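# Move the rail from two posts down onto V pads

## Task

Lift the rail off the two posts and set it down on the two rubber V pads below, so that it no longer touches the posts at the end. Then open the gripper and back the arm away. The rail must stay on the pads by itself, since anything held there only by the robot does not count.

## Robot and tools

Robot: a single seven-joint arm with a parallel two-finger gripper, working on a table in a physics simulation. The arm's base may sit slightly tilted relative to the table. Cameras: cam_head_left, cam_head_right, cam_high, cam_low and cam_wrist, each 504x504 pixels.

Scene frame: the origin is on the table surface straight under the arm's base. +z is up, and +y is to the left when you face along +x. Joint readings are in radians and rad/s.

execute_actions takes "actions", a list that is either empty or holds exactly one item. An empty list changes nothing and just reports the current state. An item containing "rows" is a motion: "rows" is a list of 1 to 15 rows and "steps" is 1 to 15 control steps of 1/30 s each (15 if left out). One row is used per step, and the final row is reused if the rows run out before the steps. An item with only "steps" (up to 300) is a wait: nothing new is commanded, and it returns once that many steps have passed since the previous result, counting the time spent writing the reply. The optional "pictures" flag (true or false) decides whether camera images come back. A refused call sends nothing to the robot.

Each row is nine plain numbers, always for this one arm: joint_1 to joint_7, then gripper position, then gripper speed. The seven joint numbers are absolute target angles in radians, in the same order and convention as the Joint positions line, not offsets. Ranges: waist -69.115 to 69.115, shoulder -2.250 to 2.250, upper arm roll -69.115 to 69.115, elbow -2.580 to 2.580, forearm roll -69.115 to 69.115, wrist pitch -2.100 to 2.100, wrist roll -69.115 to 69.115. A target more than 0.013 rad beyond a range end, and further out than the joint currently is, makes the call refused. True ends may differ from the listed ones by up to 0.013 rad either way; a target past the true end is clipped there, and a "joint sent to its limit" line may then appear, possibly about an earlier motion. Missing that line does not prove there is more room.

Gripper position is an absolute opening on a -1 to +1 scale: +1 is fully open at 85 mm, 0 is roughly 41 mm, about -0.8 brings the pads together, and -1 closes until blocked. Gripper speed, also -1 to +1, sets how fast the gap changes: about 20 mm/s at -1, 85 at 0, 150 at +1. Grip force is not settable; a full close gives roughly 190 to 235 N per pad, a bit more on wide objects. For a firm grip send -1 and keep sending it. For a gentle grip, open, then close to slightly less than the object's width; each extra millimetre adds force. To release, command a width larger than the object. The fingers hold still once stopped until the position number changes by 0.01 or more, but they re-close toward the commanded value on their own if the object shifts, the force drops sharply or the object is lost. position_measured_pct is about 50 - 50 x position, so 0 means fully open. Stopping below about 90 means something is held or blocking; near 90 or slightly more means the pads touched, with nothing or only something tiny between them. Closing pushes the fingertips about 13 mm further out from the arm, so keep that clearance above surfaces.

Motion limits: each step, a joint's target is held within 0.304 rad of its measured angle for the first four joints and 0.266 rad for the last three, and all targets are pulled back if they would move the gripper more than 70 mm from where it is. Joints are speed- and acceleration-limited and synchronised to arrive together; reversing a command stops them all together. After a large move the arm may still be short of the target when the result returns. Between calls the arm keeps heading to the last row sent until it has almost stopped or a step is HELD; after that only a new action moves it further.

Result lines: Joint positions and Joint velocities in column order. Joint torques in the same order, with per-unit offsets, scale and noise; at rest they change only with contact or load. "joint command not followed" means the clearance check altered or blocked targets (mounting blocks and posts count as part of the arm). HELD marks steps where the row, or part of it, was not sent. MOTOR HOT appears from 60 °C; at 75 °C an OVER-TEMPERATURE FAULT makes the arm brake weakly and sag until it cools, and heat builds whenever a load is held, even while you think, so avoid holding the rail longer than needed. If contact torque reaches a joint's load limit (48 N m for the first four joints, 30.2 N m for the last three, a held object's weight included), a TORQUE FAULT stops the arm for 10 s and drops the rest of the call.

zoom_image gives a closer view of part of a camera's latest image: "camera" is one of the five names, "region" is [x0, y0, x1, y1] in pixels from the top-left, at most 504 by 504. show_instructions shows the reference images and moves nothing. finished_scene with "scene" ends that scene permanently and reports whether the task succeeded; replying without any tool call also ends things.

Cautions: the rail may be tugged briefly while held, and loose parts can be nudged. Never let anything fall off or be knocked off the table. Avoid drops, slips, slamming, hard hits and heavy pushing; lift the rail cleanly off the posts, lower it gently into both V pads, confirm it rests there untouched and clear of the posts, then open and withdraw. The simulation keeps running while you compose replies, so keep them short and move smoothly.

Each tool is called after "Call:" by a JSON object that holds its "method" and its "body", one argument or row to a line.

Reference images:

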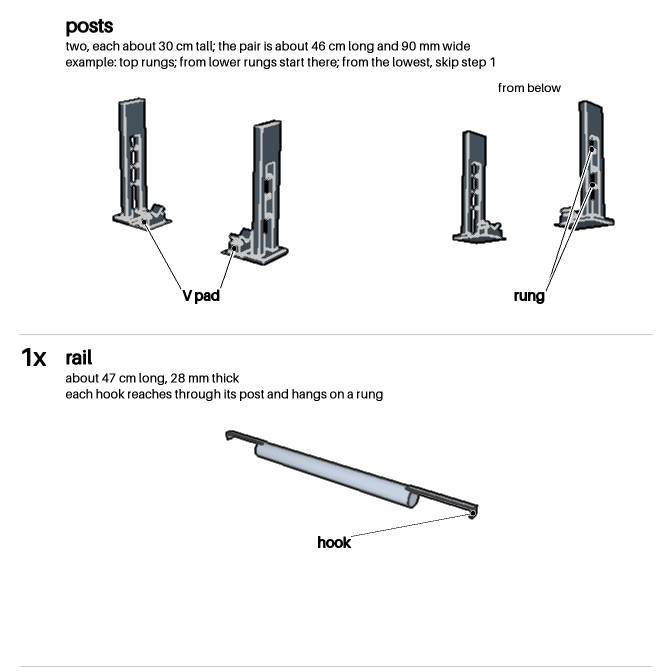

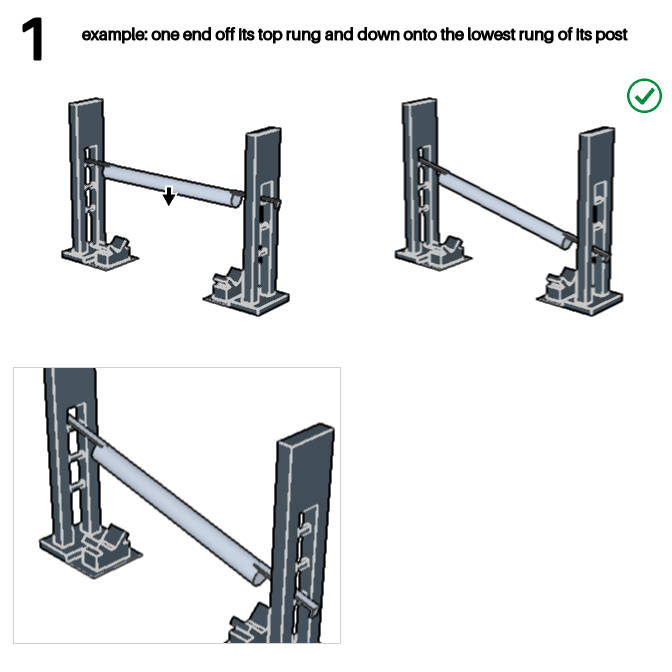

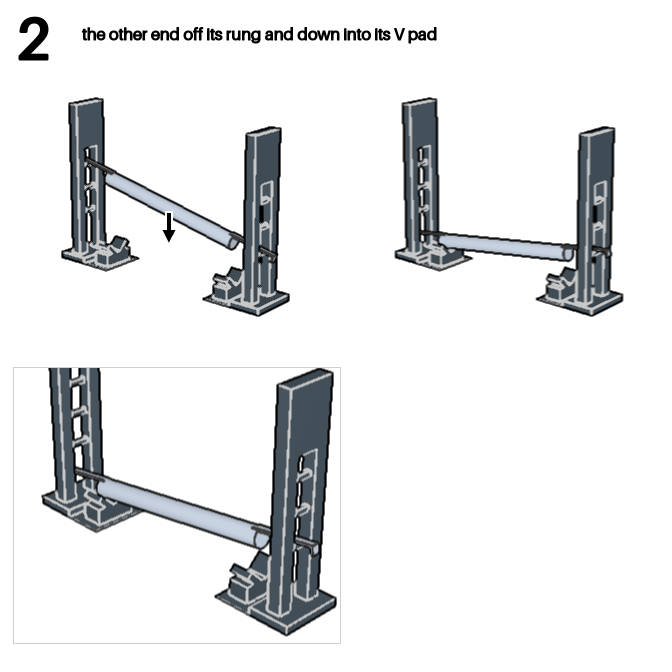

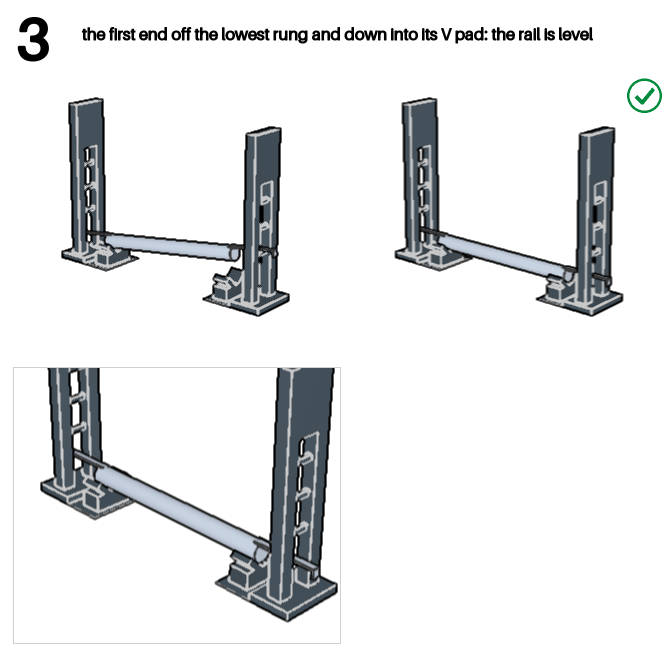

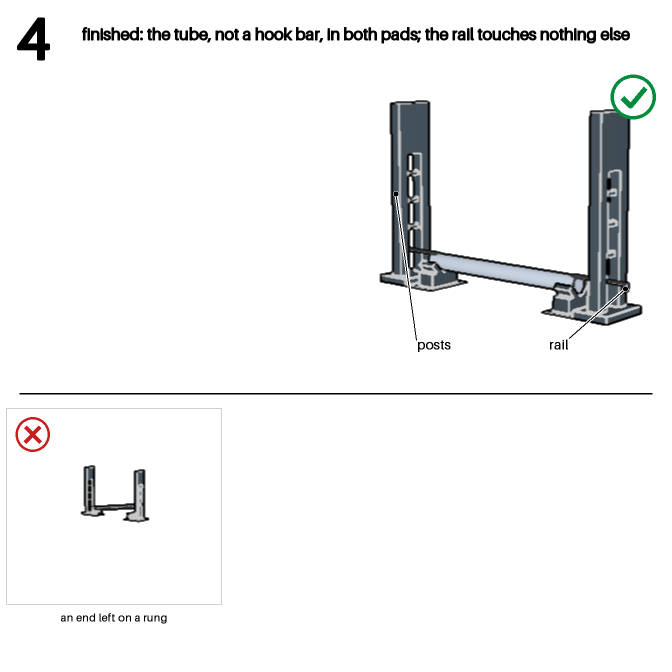

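## Session

Call:
{"method": "execute_actions", "body": {
  "actions": []
}}

Scene clock: 0.00 s of 4200.00 s.
position_measured_pct=0.0
Joint positions: [-2.156  1.647  1.28   1.131 -0.221  0.972 -0.797]
Joint velocities: [-0.     0.     0.     0.001  0.     0.     0.001]
Joint torques (N m, as the joint torque sensors report them, + toward a larger angle): no reading

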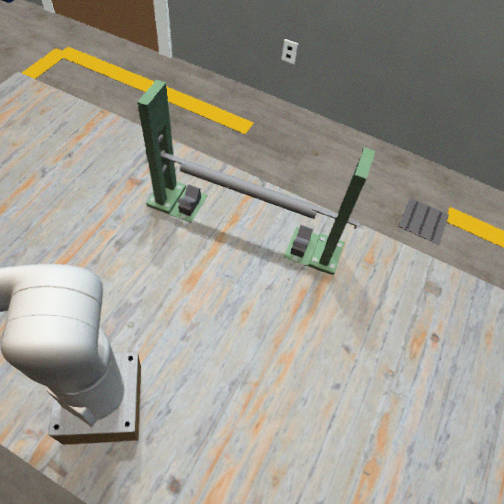

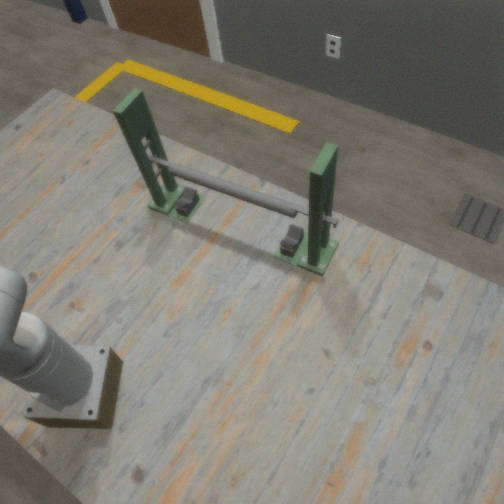

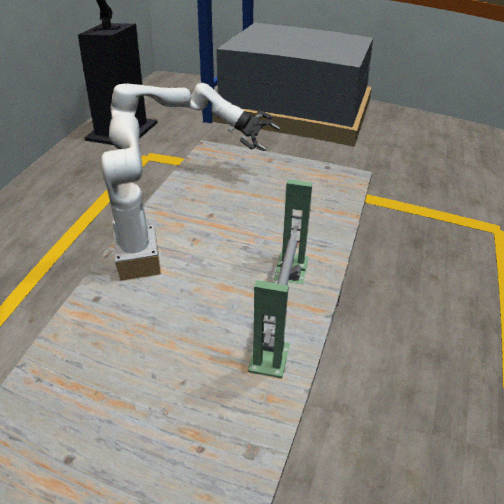

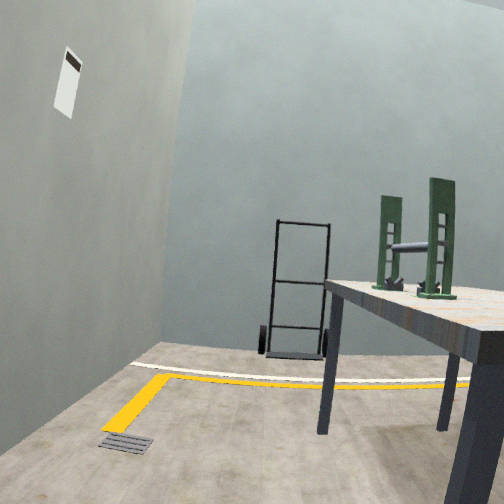

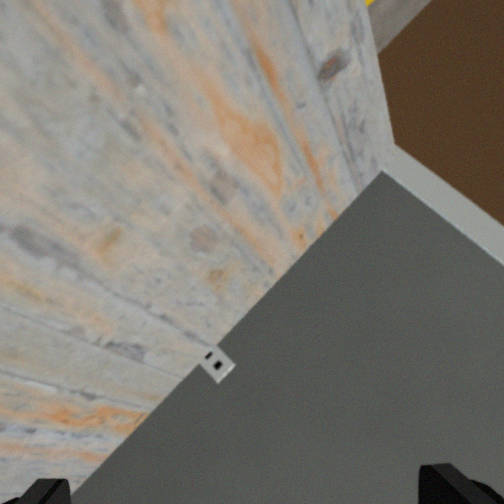

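Call:
{"method": "zoom_image", "body": {
  "camera": "cam_low",
  "region": [340, 170, 480, 310]
}}

Call:
{"method": "zoom_image", "body": {
  "camera": "cam_head_left",
  "region": [130, 70, 390, 290]
}}

Call:
{"method": "execute_actions", "body": {
  "actions": [
    {"rows":[[0,0.3,0,1.5,0,1.34,0,1,0]]}
  ],
  "pictures": false
}}

Call:
{"method": "execute_actions", "body": {
  "actions": [
    {"steps":120}
  ]
}}

Region (340, 170, 480, 310) of cam_low's 504x504 image, scaled by 3.600, with more detail than that image has.

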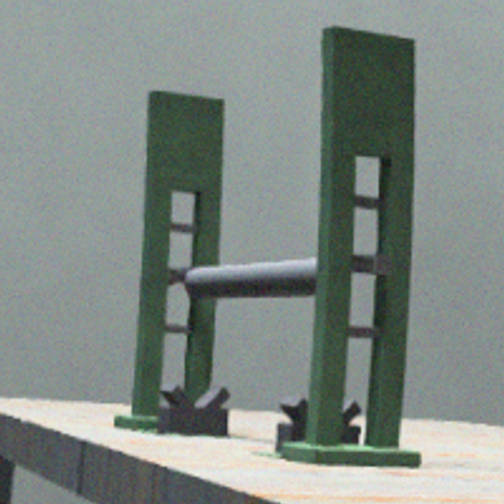

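Region (130, 70, 390, 290) of cam_head_left's 504x504 image, scaled by 1.938, with more detail than that image has; it fills the top 426 rows of this view, and the rest is white.

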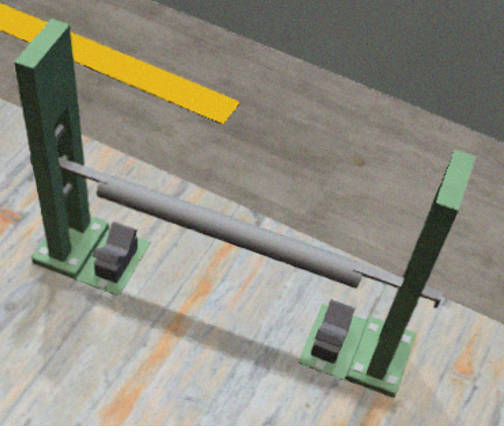

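Scene clock: 14.67 s of 4200.00 s.
position_measured_pct=0.0
Joint positions: [-1.866  1.353  1.002  1.36  -0.08   1.193 -0.553]
Joint velocities: [ 0.949 -0.939 -0.913  0.493  0.28   0.517  0.797]
Joint torques (N m, as the joint torque sensors report them, + toward a larger angle): [ -0.37 -20.84   8.82  -1.75   1.68   0.93  -0.48]
Steps of this call (steps 1 to 90: nothing new was sent; then 11.17 s passed at rest; steps 91 to 105: all 15 steps of this action). Readings (joint positions | what the end effector reports):
91: [-2.154 1.645 1.279 1.132 -0.221 0.973 -0.796] | position_measured_pct=0.0
92: [-2.149 1.638 1.273 1.136 -0.218 0.976 -0.792] | position_measured_pct=0.0
94: [-2.121 1.607 1.246 1.161 -0.199 0.999 -0.769] | position_measured_pct=0.0
98: [-2.042 1.528 1.172 1.236 -0.151 1.065 -0.702] | position_measured_pct=0.0
105: the state above

Scene clock: 18.67 s of 4200.00 s.
position_measured_pct=0.0
Joint positions: [ 0.    0.3   0.    1.5   0.    1.34 -0.  ]
Joint velocities: [-0.    -0.     0.     0.002  0.     0.001  0.   ]
Joint torques (N m, as the joint torque sensors report them, + toward a larger angle): [ -0.55 -14.95  -1.11  -7.83  -0.23   0.24  -0.58]
Steps of this call (steps 1 to 75: the robot went on to your last target; steps 76 to 120: nothing new was sent). Readings (joint positions | what the end effector reports):
1: [-1.833 1.320 0.970 1.376 -0.071 1.210 -0.525] | position_measured_pct=0.0
2: [-1.797 1.284 0.935 1.392 -0.062 1.227 -0.495] | position_measured_pct=0.0
4: [-1.713 1.201 0.854 1.423 -0.044 1.259 -0.424] | position_measured_pct=0.0
8: [-1.531 1.023 0.675 1.466 -0.019 1.304 -0.266] | position_measured_pct=0.0
120: the state above
The arm was judged still, so your last target was given up. Only a new action makes it travel on or press farther. Fingers that are still opening or closing keep moving.

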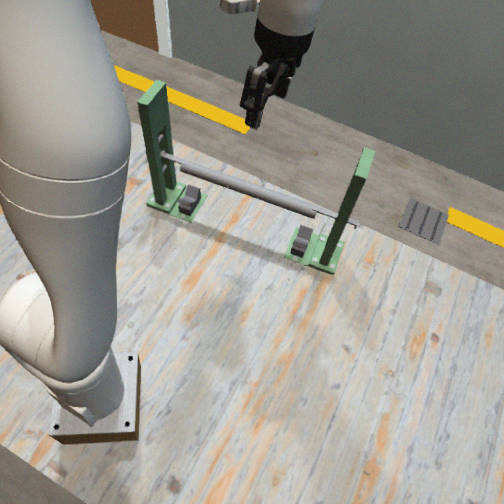

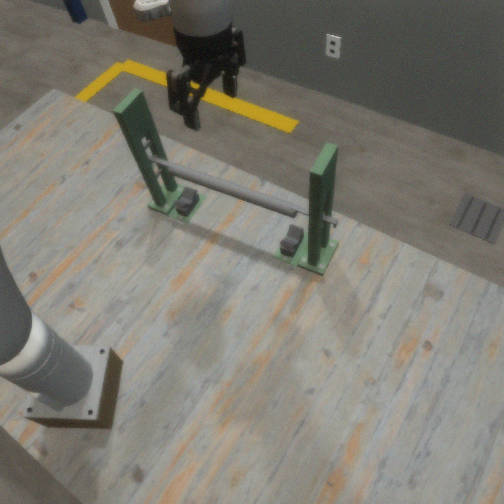

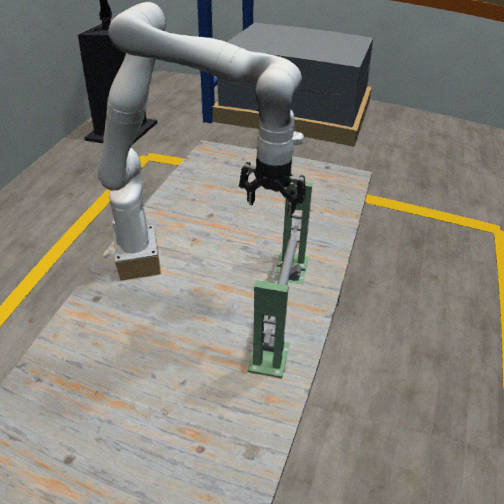

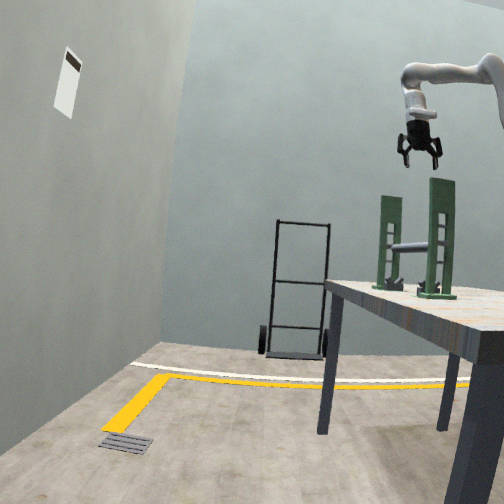

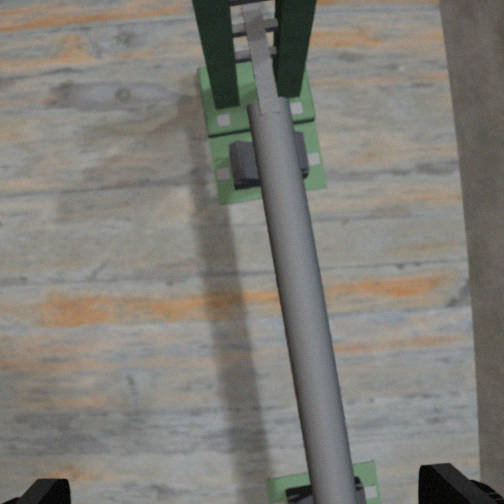

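Call:
{"method": "execute_actions", "body": {
  "actions": [
    {"rows":[[0,0.593,0,1.705,0,0.844,0.17,1,0]]}
  ],
  "pictures": false
}}

Call:
{"method": "execute_actions", "body": {
  "actions": [
    {"steps":40}
  ]
}}

Scene clock: 40.17 s of 4200.00 s.
position_measured_pct=0.0
Joint positions: [-0.     0.564 -0.     1.685  0.     0.922  0.154]
Joint velocities: [-0.     0.408 -0.     0.291  0.    -1.164  0.243]
Joint torques (N m, as the joint torque sensors report them, + toward a larger angle): [ -0.83 -17.97  -0.37  -6.23  -0.1    0.41  -0.08]
Steps of this call (steps 1 to 90: nothing new was sent; then 18.00 s passed at rest; steps 91 to 105: all 15 steps of this action). Readings (joint positions | what the end effector reports):
91: [0.000 0.301 0.000 1.501 -0.000 1.339 0.000] | position_measured_pct=0.0
92: [0.000 0.307 0.000 1.504 -0.000 1.335 0.003] | position_measured_pct=0.0
94: [0.000 0.336 0.000 1.522 -0.000 1.311 0.019] | position_measured_pct=0.0
98: [0.000 0.437 0.000 1.592 -0.000 1.202 0.077] | position_measured_pct=0.0
105: the state above

Scene clock: 41.50 s of 4200.00 s.
position_measured_pct=0.0
Joint positions: [0.    0.593 0.    1.705 0.    0.844 0.17 ]
Joint velocities: [-0. -0. -0.  0.  0.  0.  0.]
Joint torques (N m, as the joint torque sensors report them, + toward a larger angle): [ -1.06 -17.36  -0.52  -5.75  -0.39   0.37  -0.22]
Steps of this call (steps 1 to 30: the robot went on to your last target; steps 31 to 40: nothing new was sent). Readings (joint positions | what the end effector reports):
1: [-0.000 0.576 -0.000 1.694 0.000 0.888 0.161] | position_measured_pct=0.0
2: [-0.000 0.584 -0.000 1.700 0.000 0.863 0.166] | position_measured_pct=0.0
4: [-0.000 0.589 -0.000 1.704 0.000 0.845 0.170] | position_measured_pct=0.0
8: [-0.000 0.592 -0.000 1.705 0.000 0.844 0.170] | position_measured_pct=0.0
40: the state above
The arm was judged still, so your last target was given up. Only a new action makes it travel on or press farther. Fingers that are still opening or closing keep moving.

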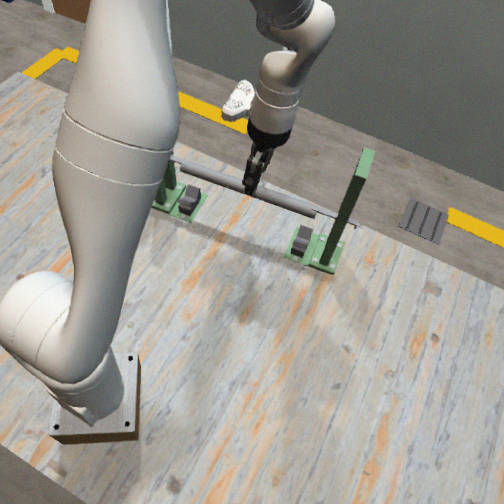

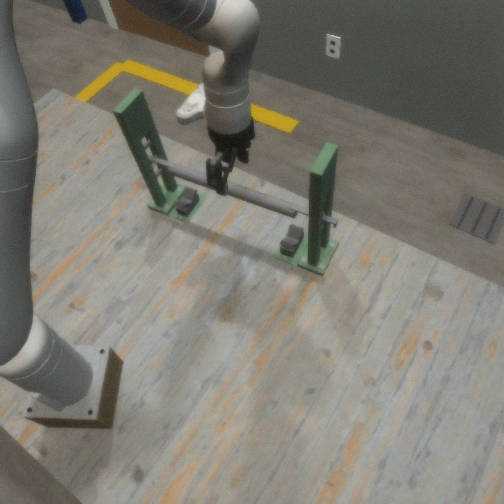

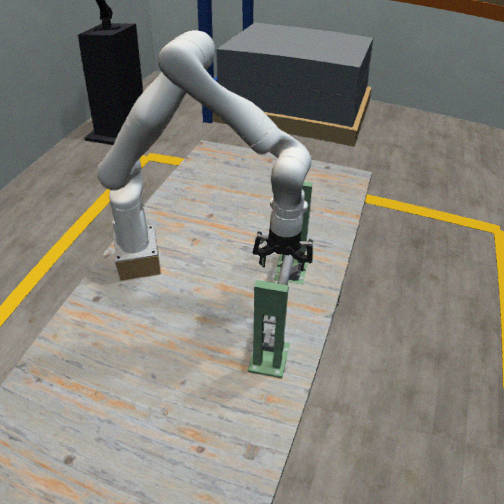

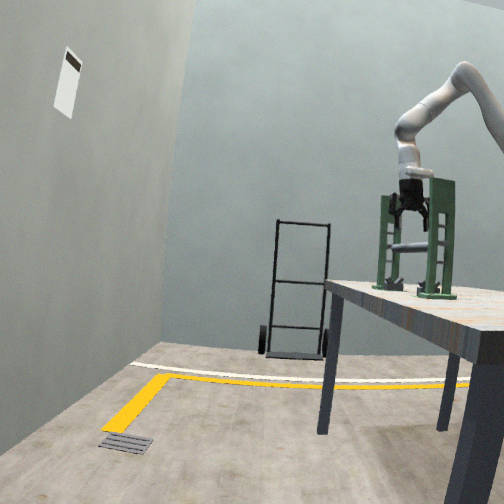

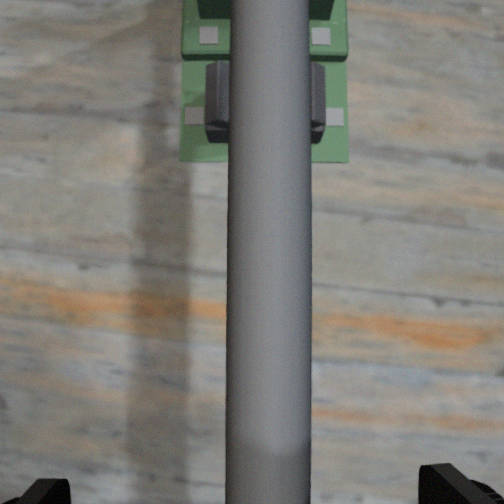

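Call:
{"method": "execute_actions", "body": {
  "actions": [
    {"rows":[[0,0.692,0,1.72,0,0.73,0.17,0.3,0]]}
  ]
}}

Call:
{"method": "zoom_image", "body": {
  "camera": "cam_low",
  "region": [340, 170, 480, 310]
}}

Scene clock: 47.30 s of 4200.00 s.
position_measured_pct=33.7
Joint positions: [-0.     0.691  0.     1.72   0.     0.73   0.17 ]
Joint velocities: [ 0.     0.009 -0.     0.    -0.    -0.001  0.001]
Joint torques (N m, as the joint torque sensors report them, + toward a larger angle): [ -1.39 -18.45  -0.69  -5.02  -0.04   0.15  -0.07]
Steps of this call (steps 1 to 90: nothing new was sent; then 2.30 s passed at rest; steps 91 to 105: all 15 steps of this action). Readings (joint positions | what the end effector reports):
91: [0.000 0.594 0.000 1.705 -0.000 0.843 0.170] | position_measured_pct=0.0
92: [0.000 0.600 0.000 1.705 -0.000 0.837 0.170] | position_measured_pct=0.4
94: [0.000 0.630 0.000 1.709 -0.000 0.807 0.170] | position_measured_pct=4.8
98: [-0.000 0.686 -0.000 1.720 0.000 0.735 0.170] | position_measured_pct=15.9
105: the state above

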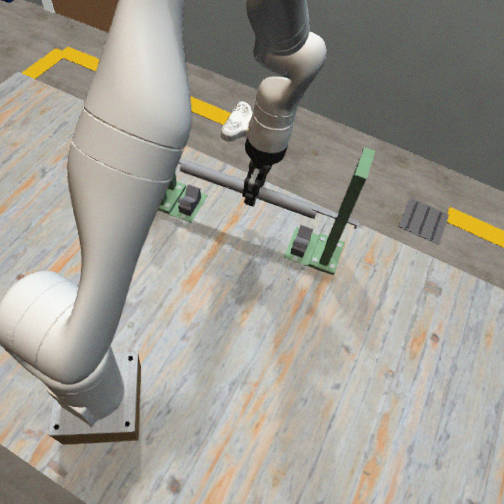

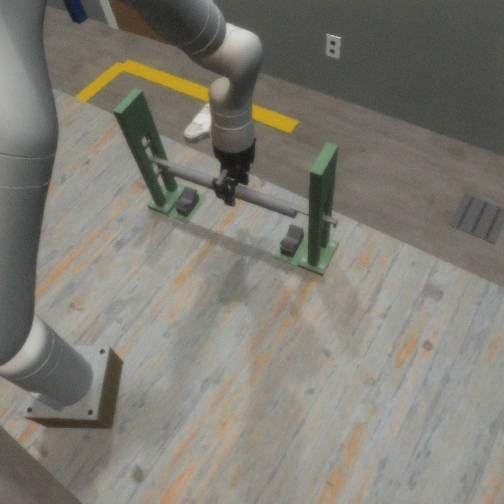

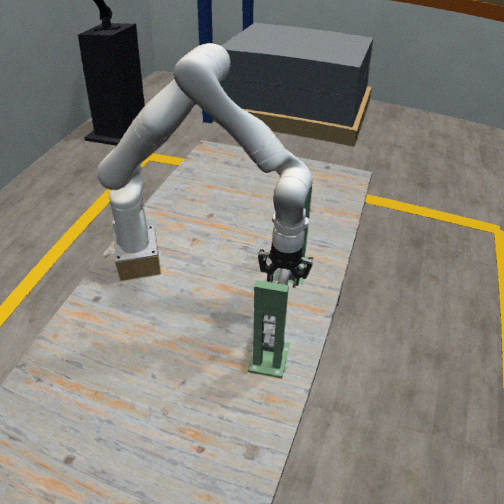

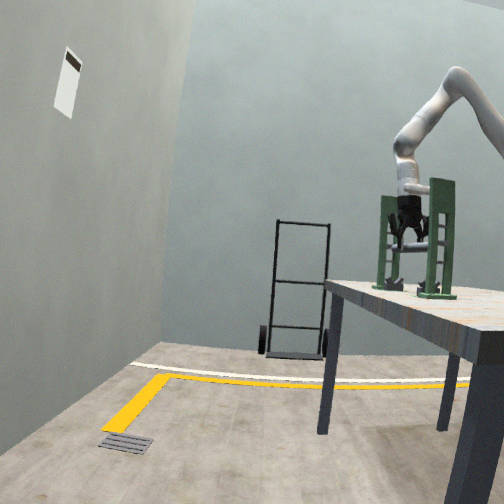

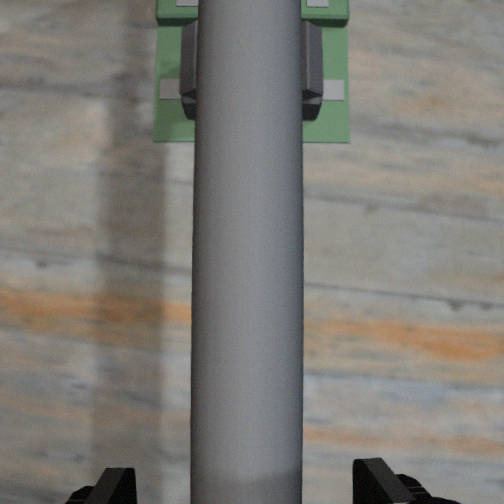

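Region (340, 170, 480, 310) of cam_low's 504x504 image, scaled by 3.600, with more detail than that image has.

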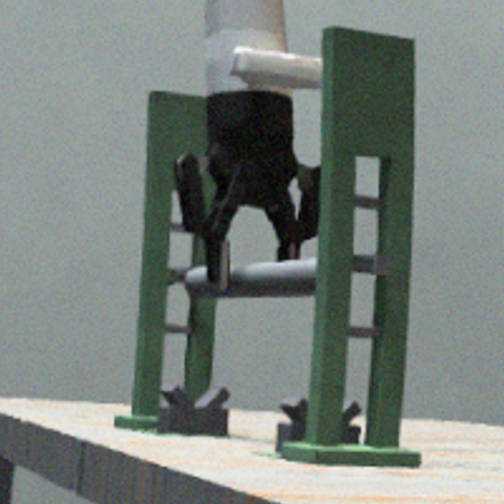

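Call:
{"method": "execute_actions", "body": {
  "actions": [
    {"rows":[[0,0.708,0,1.722,0,0.712,0.17,0.3,0],[0,0.708,0,1.722,0,0.712,0.17,0.3,0],[0,0.708,0,1.722,0,0.712,0.17,0.3,0],[0,0.708,0,1.722,0,0.712,0.17,-1,0]]}
  ],
  "pictures": false
}}

Call:
{"method": "execute_actions", "body": {
  "actions": [
    {"steps":20}
  ],
  "pictures": false
}}

Call:
{"method": "execute_actions", "body": {
  "actions": [
    {"rows":[[0,0.7,0,1.719,0,0.723,0.17,-1,0],[0,0.7,0,1.719,0,0.723,0.17,-1,0],[0,0.7,0,1.719,0,0.723,0.17,-1,0],[0,0.69,0,1.715,0,0.737,0.17,-1,0],[0,0.69,0,1.715,0,0.737,0.17,-1,0],[0,0.69,0,1.715,0,0.737,0.17,-1,0],[0,0.681,0,1.712,0,0.749,0.17,-1,0]]}
  ]
}}

Call:
{"method": "zoom_image", "body": {
  "camera": "cam_low",
  "region": [340, 170, 480, 310]
}}

Call:
{"method": "zoom_image", "body": {
  "camera": "cam_head_right",
  "region": [110, 80, 370, 290]
}}

Scene clock: 58.37 s of 4200.00 s.
position_measured_pct=62.7
Joint positions: [ 0.     0.708  0.     1.722 -0.     0.713  0.17 ]
Joint velocities: [ 0.003 -0.016  0.003 -0.011 -0.018 -0.009 -0.019]
Joint torques (N m, as the joint torque sensors report them, + toward a larger angle): [ -1.54 -17.89  -1.    -4.75   0.1    0.09   0.3 ]
Steps of this call (steps 1 to 15: the robot went on to your last target; steps 16 to 90: nothing new was sent; then 7.57 s passed at rest; steps 91 to 105: all 15 steps of this action). Readings (joint positions | what the end effector reports):
91: [0.000 0.693 0.000 1.720 -0.000 0.729 0.170] | position_measured_pct=34.9
92: [0.000 0.699 0.000 1.720 -0.000 0.723 0.170] | position_measured_pct=34.9
94: [-0.000 0.708 -0.000 1.722 0.000 0.713 0.170] | position_measured_pct=34.9
98: [-0.000 0.707 -0.000 1.722 -0.000 0.712 0.170] | position_measured_pct=42.1
105: the state above

Scene clock: 59.03 s of 4200.00 s.
position_measured_pct=66.3
Joint positions: [ 0.     0.707  0.     1.722 -0.001  0.713  0.169]
Joint velocities: [-0.    -0.    -0.     0.001 -0.     0.    -0.001]
Joint torques (N m, as the joint torque sensors report them, + toward a larger angle): [ -1.52 -17.94  -0.67  -5.3    0.17  -0.11  -0.07]
Steps of this call (steps 1 to 15: the robot went on to your last target; steps 16 to 20: nothing new was sent). Readings (joint positions | what the end effector reports):
1: [0.000 0.707 0.000 1.722 -0.001 0.713 0.169] | position_measured_pct=65.1
2: [0.000 0.707 0.000 1.722 -0.001 0.713 0.169] | position_measured_pct=65.9
4: [0.000 0.707 0.000 1.722 -0.001 0.713 0.169] | position_measured_pct=66.3
8: [0.000 0.707 0.000 1.722 -0.001 0.713 0.169] | position_measured_pct=66.3
20: the state above
The arm was judged still, so your last target was given up. Only a new action makes it travel on or press farther. Fingers that are still opening or closing keep moving.

Scene clock: 59.53 s of 4200.00 s.
position_measured_pct=66.3
Joint positions: [ 0.     0.681 -0.     1.712  0.     0.749  0.17 ]
Joint velocities: [-0.    -0.003  0.001  0.001  0.004 -0.001  0.001]
Joint torques (N m, as the joint torque sensors report them, + toward a larger angle): [ -1.14 -20.7   -1.03  -6.39  -0.12   0.13  -0.25]
Steps of this call (steps 1 to 15: all 15 steps of this action). Readings (joint positions | what the end effector reports):
1: [0.000 0.706 0.000 1.722 -0.001 0.714 0.169] | position_measured_pct=66.3
2: [0.000 0.703 0.000 1.721 -0.000 0.719 0.170] | position_measured_pct=66.3
4: [0.000 0.701 0.000 1.720 0.000 0.724 0.170] | position_measured_pct=66.3
8: [0.000 0.686 -0.000 1.714 -0.000 0.744 0.170] | position_measured_pct=66.3
15: the state above

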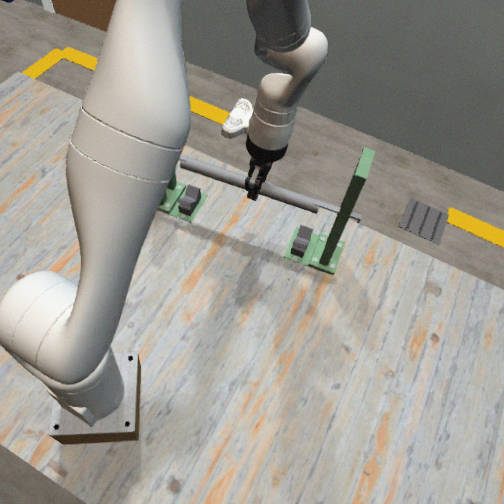

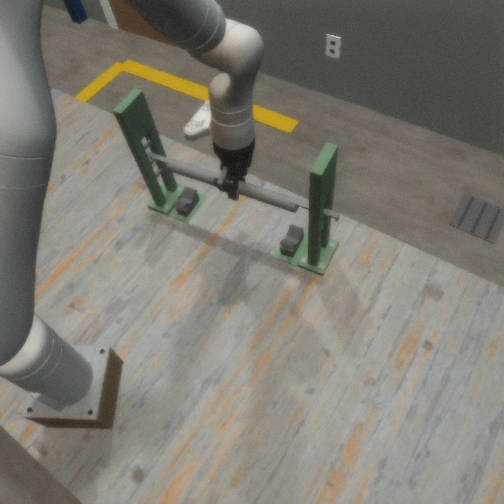

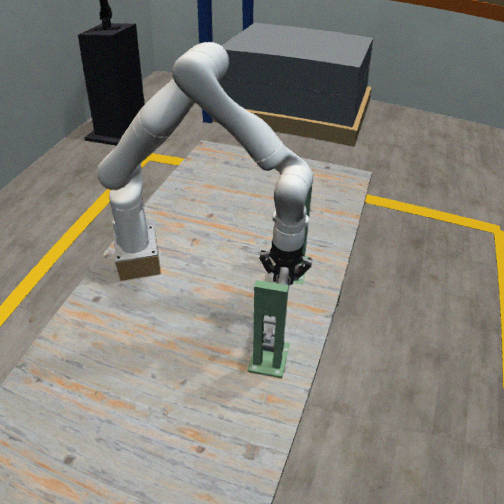

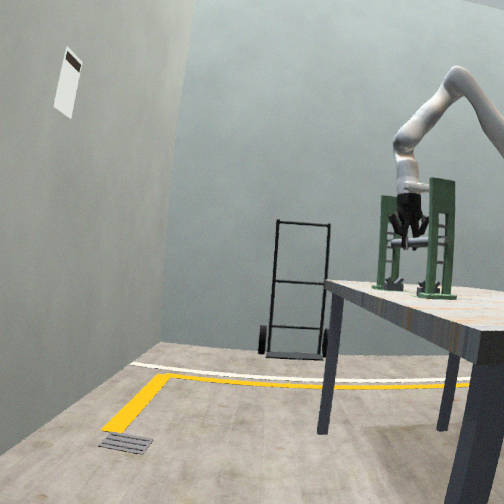

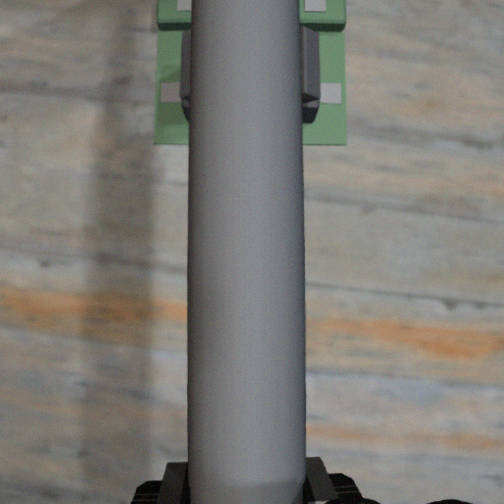

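Region (340, 170, 480, 310) of cam_low's 504x504 image, scaled by 3.600, with more detail than that image has.

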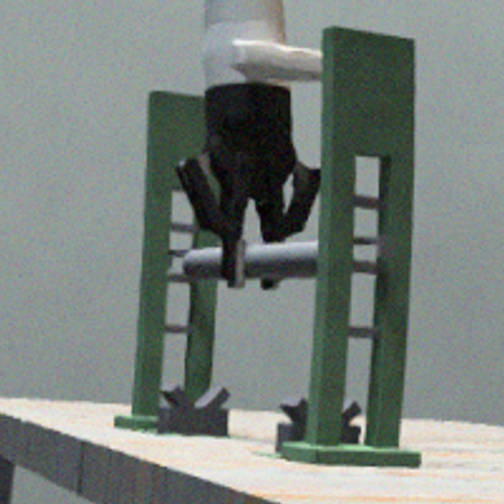

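Region (110, 80, 370, 290) of cam_head_right's 504x504 image, scaled by 1.938, with more detail than that image has; it fills the top 407 rows of this view, and the rest is white.

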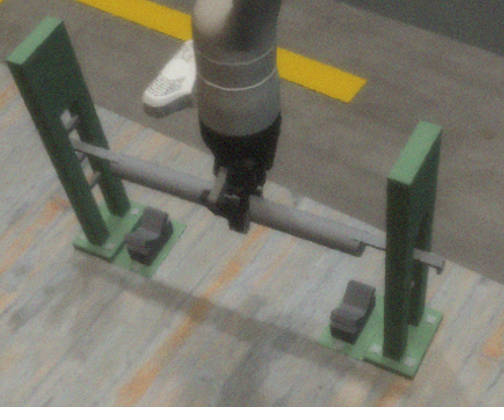

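Call:
{"method": "execute_actions", "body": {
  "actions": [
    {"rows":[[-0.02,0.672,0,1.717,0,0.753,0.15,-1,0],[-0.02,0.672,0,1.717,0,0.753,0.15,-1,0],[-0.02,0.672,0,1.717,0,0.753,0.15,-1,0],[-0.04,0.666,0,1.723,0,0.753,0.13,-1,0],[-0.04,0.666,0,1.723,0,0.753,0.13,-1,0],[-0.04,0.666,0,1.723,0,0.753,0.13,-1,0],[-0.06,0.663,0,1.729,0,0.75,0.11,-1,0],[-0.06,0.663,0,1.729,0,0.75,0.11,-1,0],[-0.06,0.663,0,1.729,0,0.75,0.11,-1,0],[-0.083,0.6605,0,1.735,0,0.746,0.087,-1,0]]}
  ]
}}

Call:
{"method": "zoom_image", "body": {
  "camera": "cam_low",
  "region": [340, 170, 480, 310]
}}

Call:
{"method": "zoom_image", "body": {
  "camera": "cam_head_right",
  "region": [110, 80, 370, 290]
}}

Scene clock: 70.60 s of 4200.00 s.
position_measured_pct=66.3
Joint positions: [-0.081  0.661 -0.002  1.735 -0.001  0.746  0.087]
Joint velocities: [-0.017 -0.003  0.026  0.003  0.013 -0.003 -0.003]
Joint torques (N m, as the joint torque sensors report them, + toward a larger angle): [ -1.87 -20.71  -0.75  -6.78  -0.76   0.09  -0.6 ]
Steps of this call (steps 1 to 15: the robot went on to your last target; steps 16 to 90: nothing new was sent; then 7.57 s passed at rest; steps 91 to 105: all 15 steps of this action). Readings (joint positions | what the end effector reports):
91: [-0.002 0.680 0.000 1.712 0.000 0.749 0.169] | position_measured_pct=66.3
92: [-0.008 0.678 0.002 1.714 0.001 0.750 0.164] | position_measured_pct=66.3
94: [-0.021 0.672 0.000 1.717 -0.000 0.753 0.150] | position_measured_pct=66.3
98: [-0.049 0.665 0.001 1.725 0.000 0.752 0.123] | position_measured_pct=66.3
105: the state above

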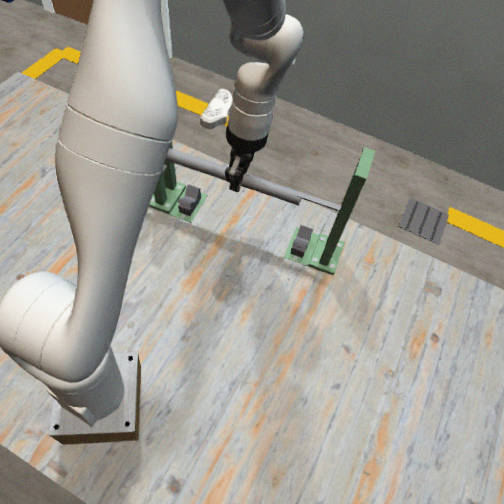

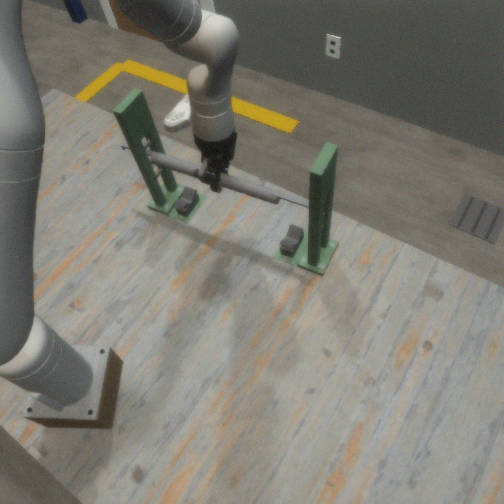

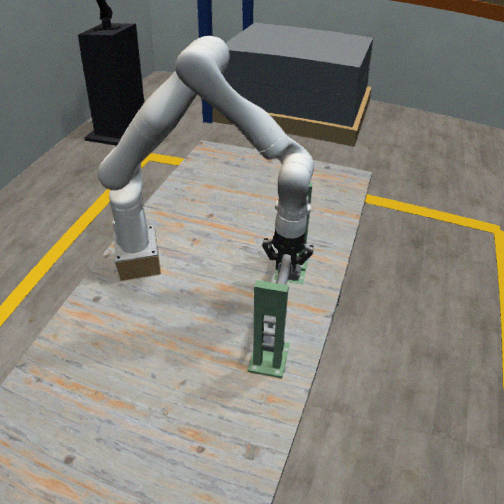

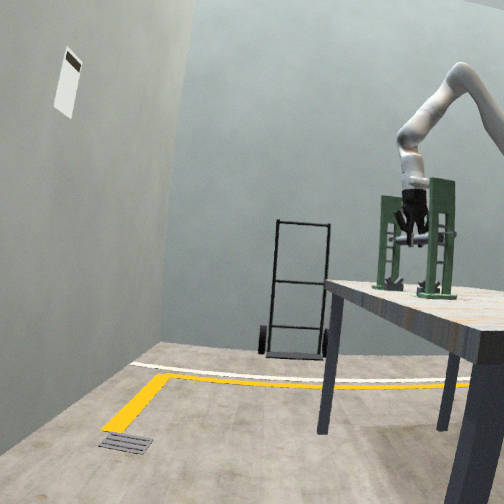

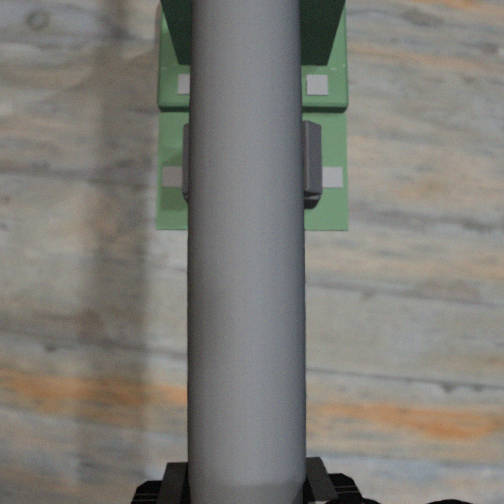

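Region (340, 170, 480, 310) of cam_low's 504x504 image, scaled by 3.600, with more detail than that image has.

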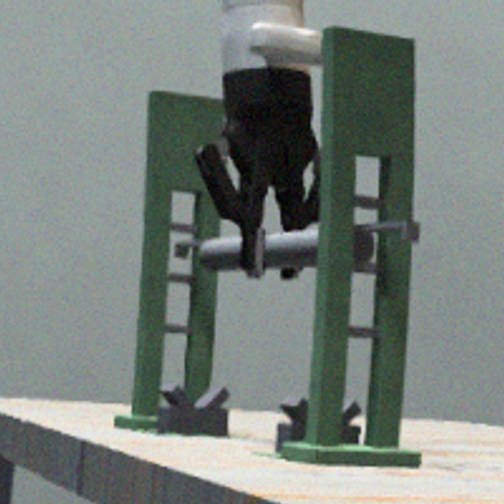

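Region (110, 80, 370, 290) of cam_head_right's 504x504 image, scaled by 1.938, with more detail than that image has; it fills the top 407 rows of this view, and the rest is white.

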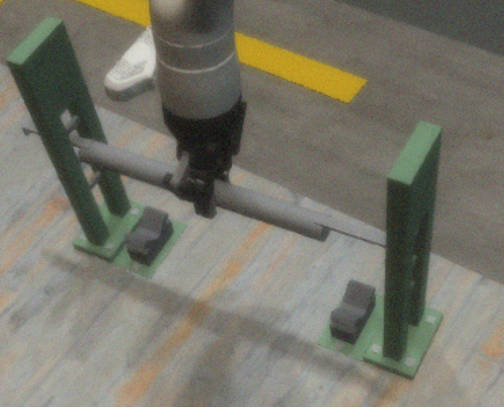

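Call:
{"method": "execute_actions", "body": {
  "actions": [
    {"rows":[[-0.06,0.674,0,1.732,-0.05,0.742,0.148,-1,0],[-0.06,0.674,0,1.732,-0.05,0.742,0.148,-1,0],[-0.06,0.674,0,1.732,-0.05,0.742,0.148,-1,0],[-0.06,0.674,0,1.732,-0.05,0.742,0.148,-1,0],[-0.036,0.688,0,1.729,-0.102,0.739,0.21,-1,0],[-0.036,0.688,0,1.729,-0.102,0.739,0.21,-1,0],[-0.036,0.688,0,1.729,-0.102,0.739,0.21,-1,0],[-0.036,0.688,0,1.729,-0.102,0.739,0.21,-1,0],[-0.0127,0.7015,0,1.725,-0.1545,0.7375,0.272,-1,0]]}
  ]
}}

Call:
{"method": "zoom_image", "body": {
  "camera": "cam_low",
  "region": [340, 170, 480, 310]
}}

Scene clock: 87.37 s of 4200.00 s.
position_measured_pct=66.3
Joint positions: [-0.015  0.701  0.     1.725 -0.154  0.737  0.272]
Joint velocities: [ 0.013  0.005 -0.015 -0.005 -0.008 -0.     0.003]
Joint torques (N m, as the joint torque sensors report them, + toward a larger angle): [ -0.83 -21.05  -1.29  -5.61  -0.83   0.55  -0.44]
Steps of this call (steps 1 to 15: the robot went on to your last target; steps 16 to 90: nothing new was sent; then 13.27 s passed at rest; steps 91 to 105: all 15 steps of this action). Readings (joint positions | what the end effector reports):
91: [-0.082 0.661 -0.000 1.735 -0.001 0.746 0.089] | position_measured_pct=66.3
92: [-0.077 0.664 -0.001 1.734 -0.009 0.745 0.098] | position_measured_pct=66.3
94: [-0.063 0.672 0.000 1.732 -0.040 0.743 0.135] | position_measured_pct=66.3
98: [-0.039 0.686 0.001 1.730 -0.095 0.739 0.202] | position_measured_pct=66.3
105: the state above

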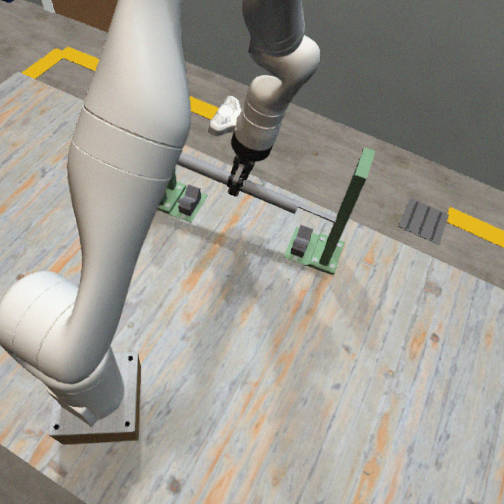

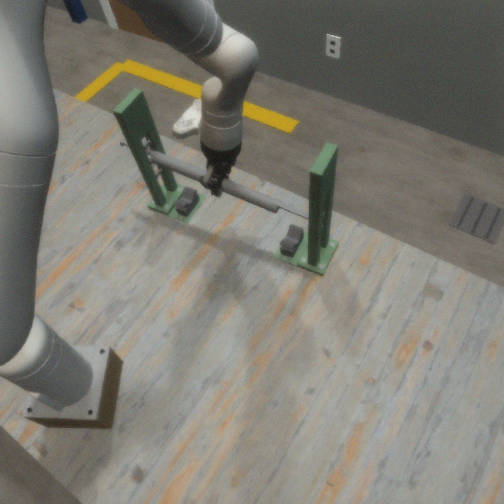

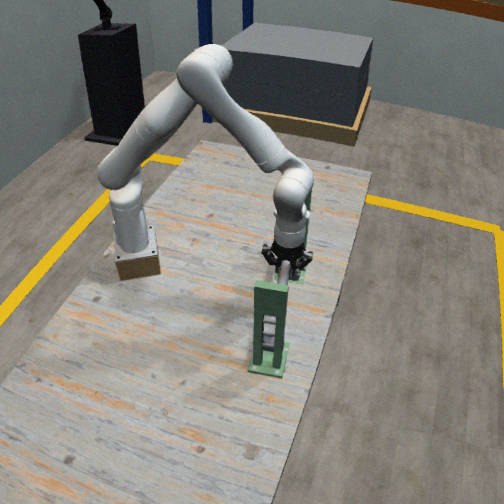

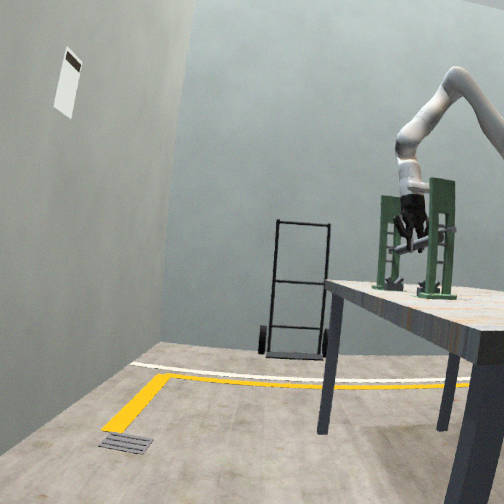

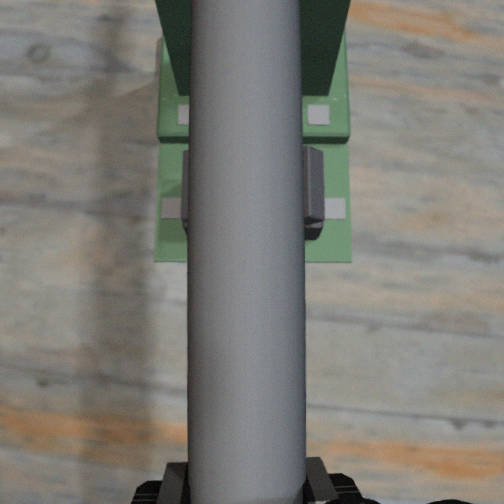

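Region (340, 170, 480, 310) of cam_low's 504x504 image, scaled by 3.600, with more detail than that image has.

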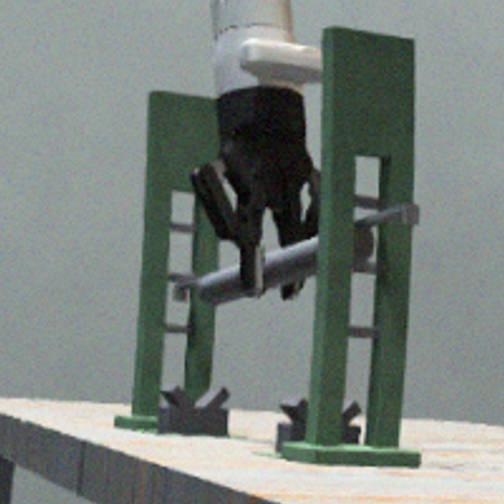

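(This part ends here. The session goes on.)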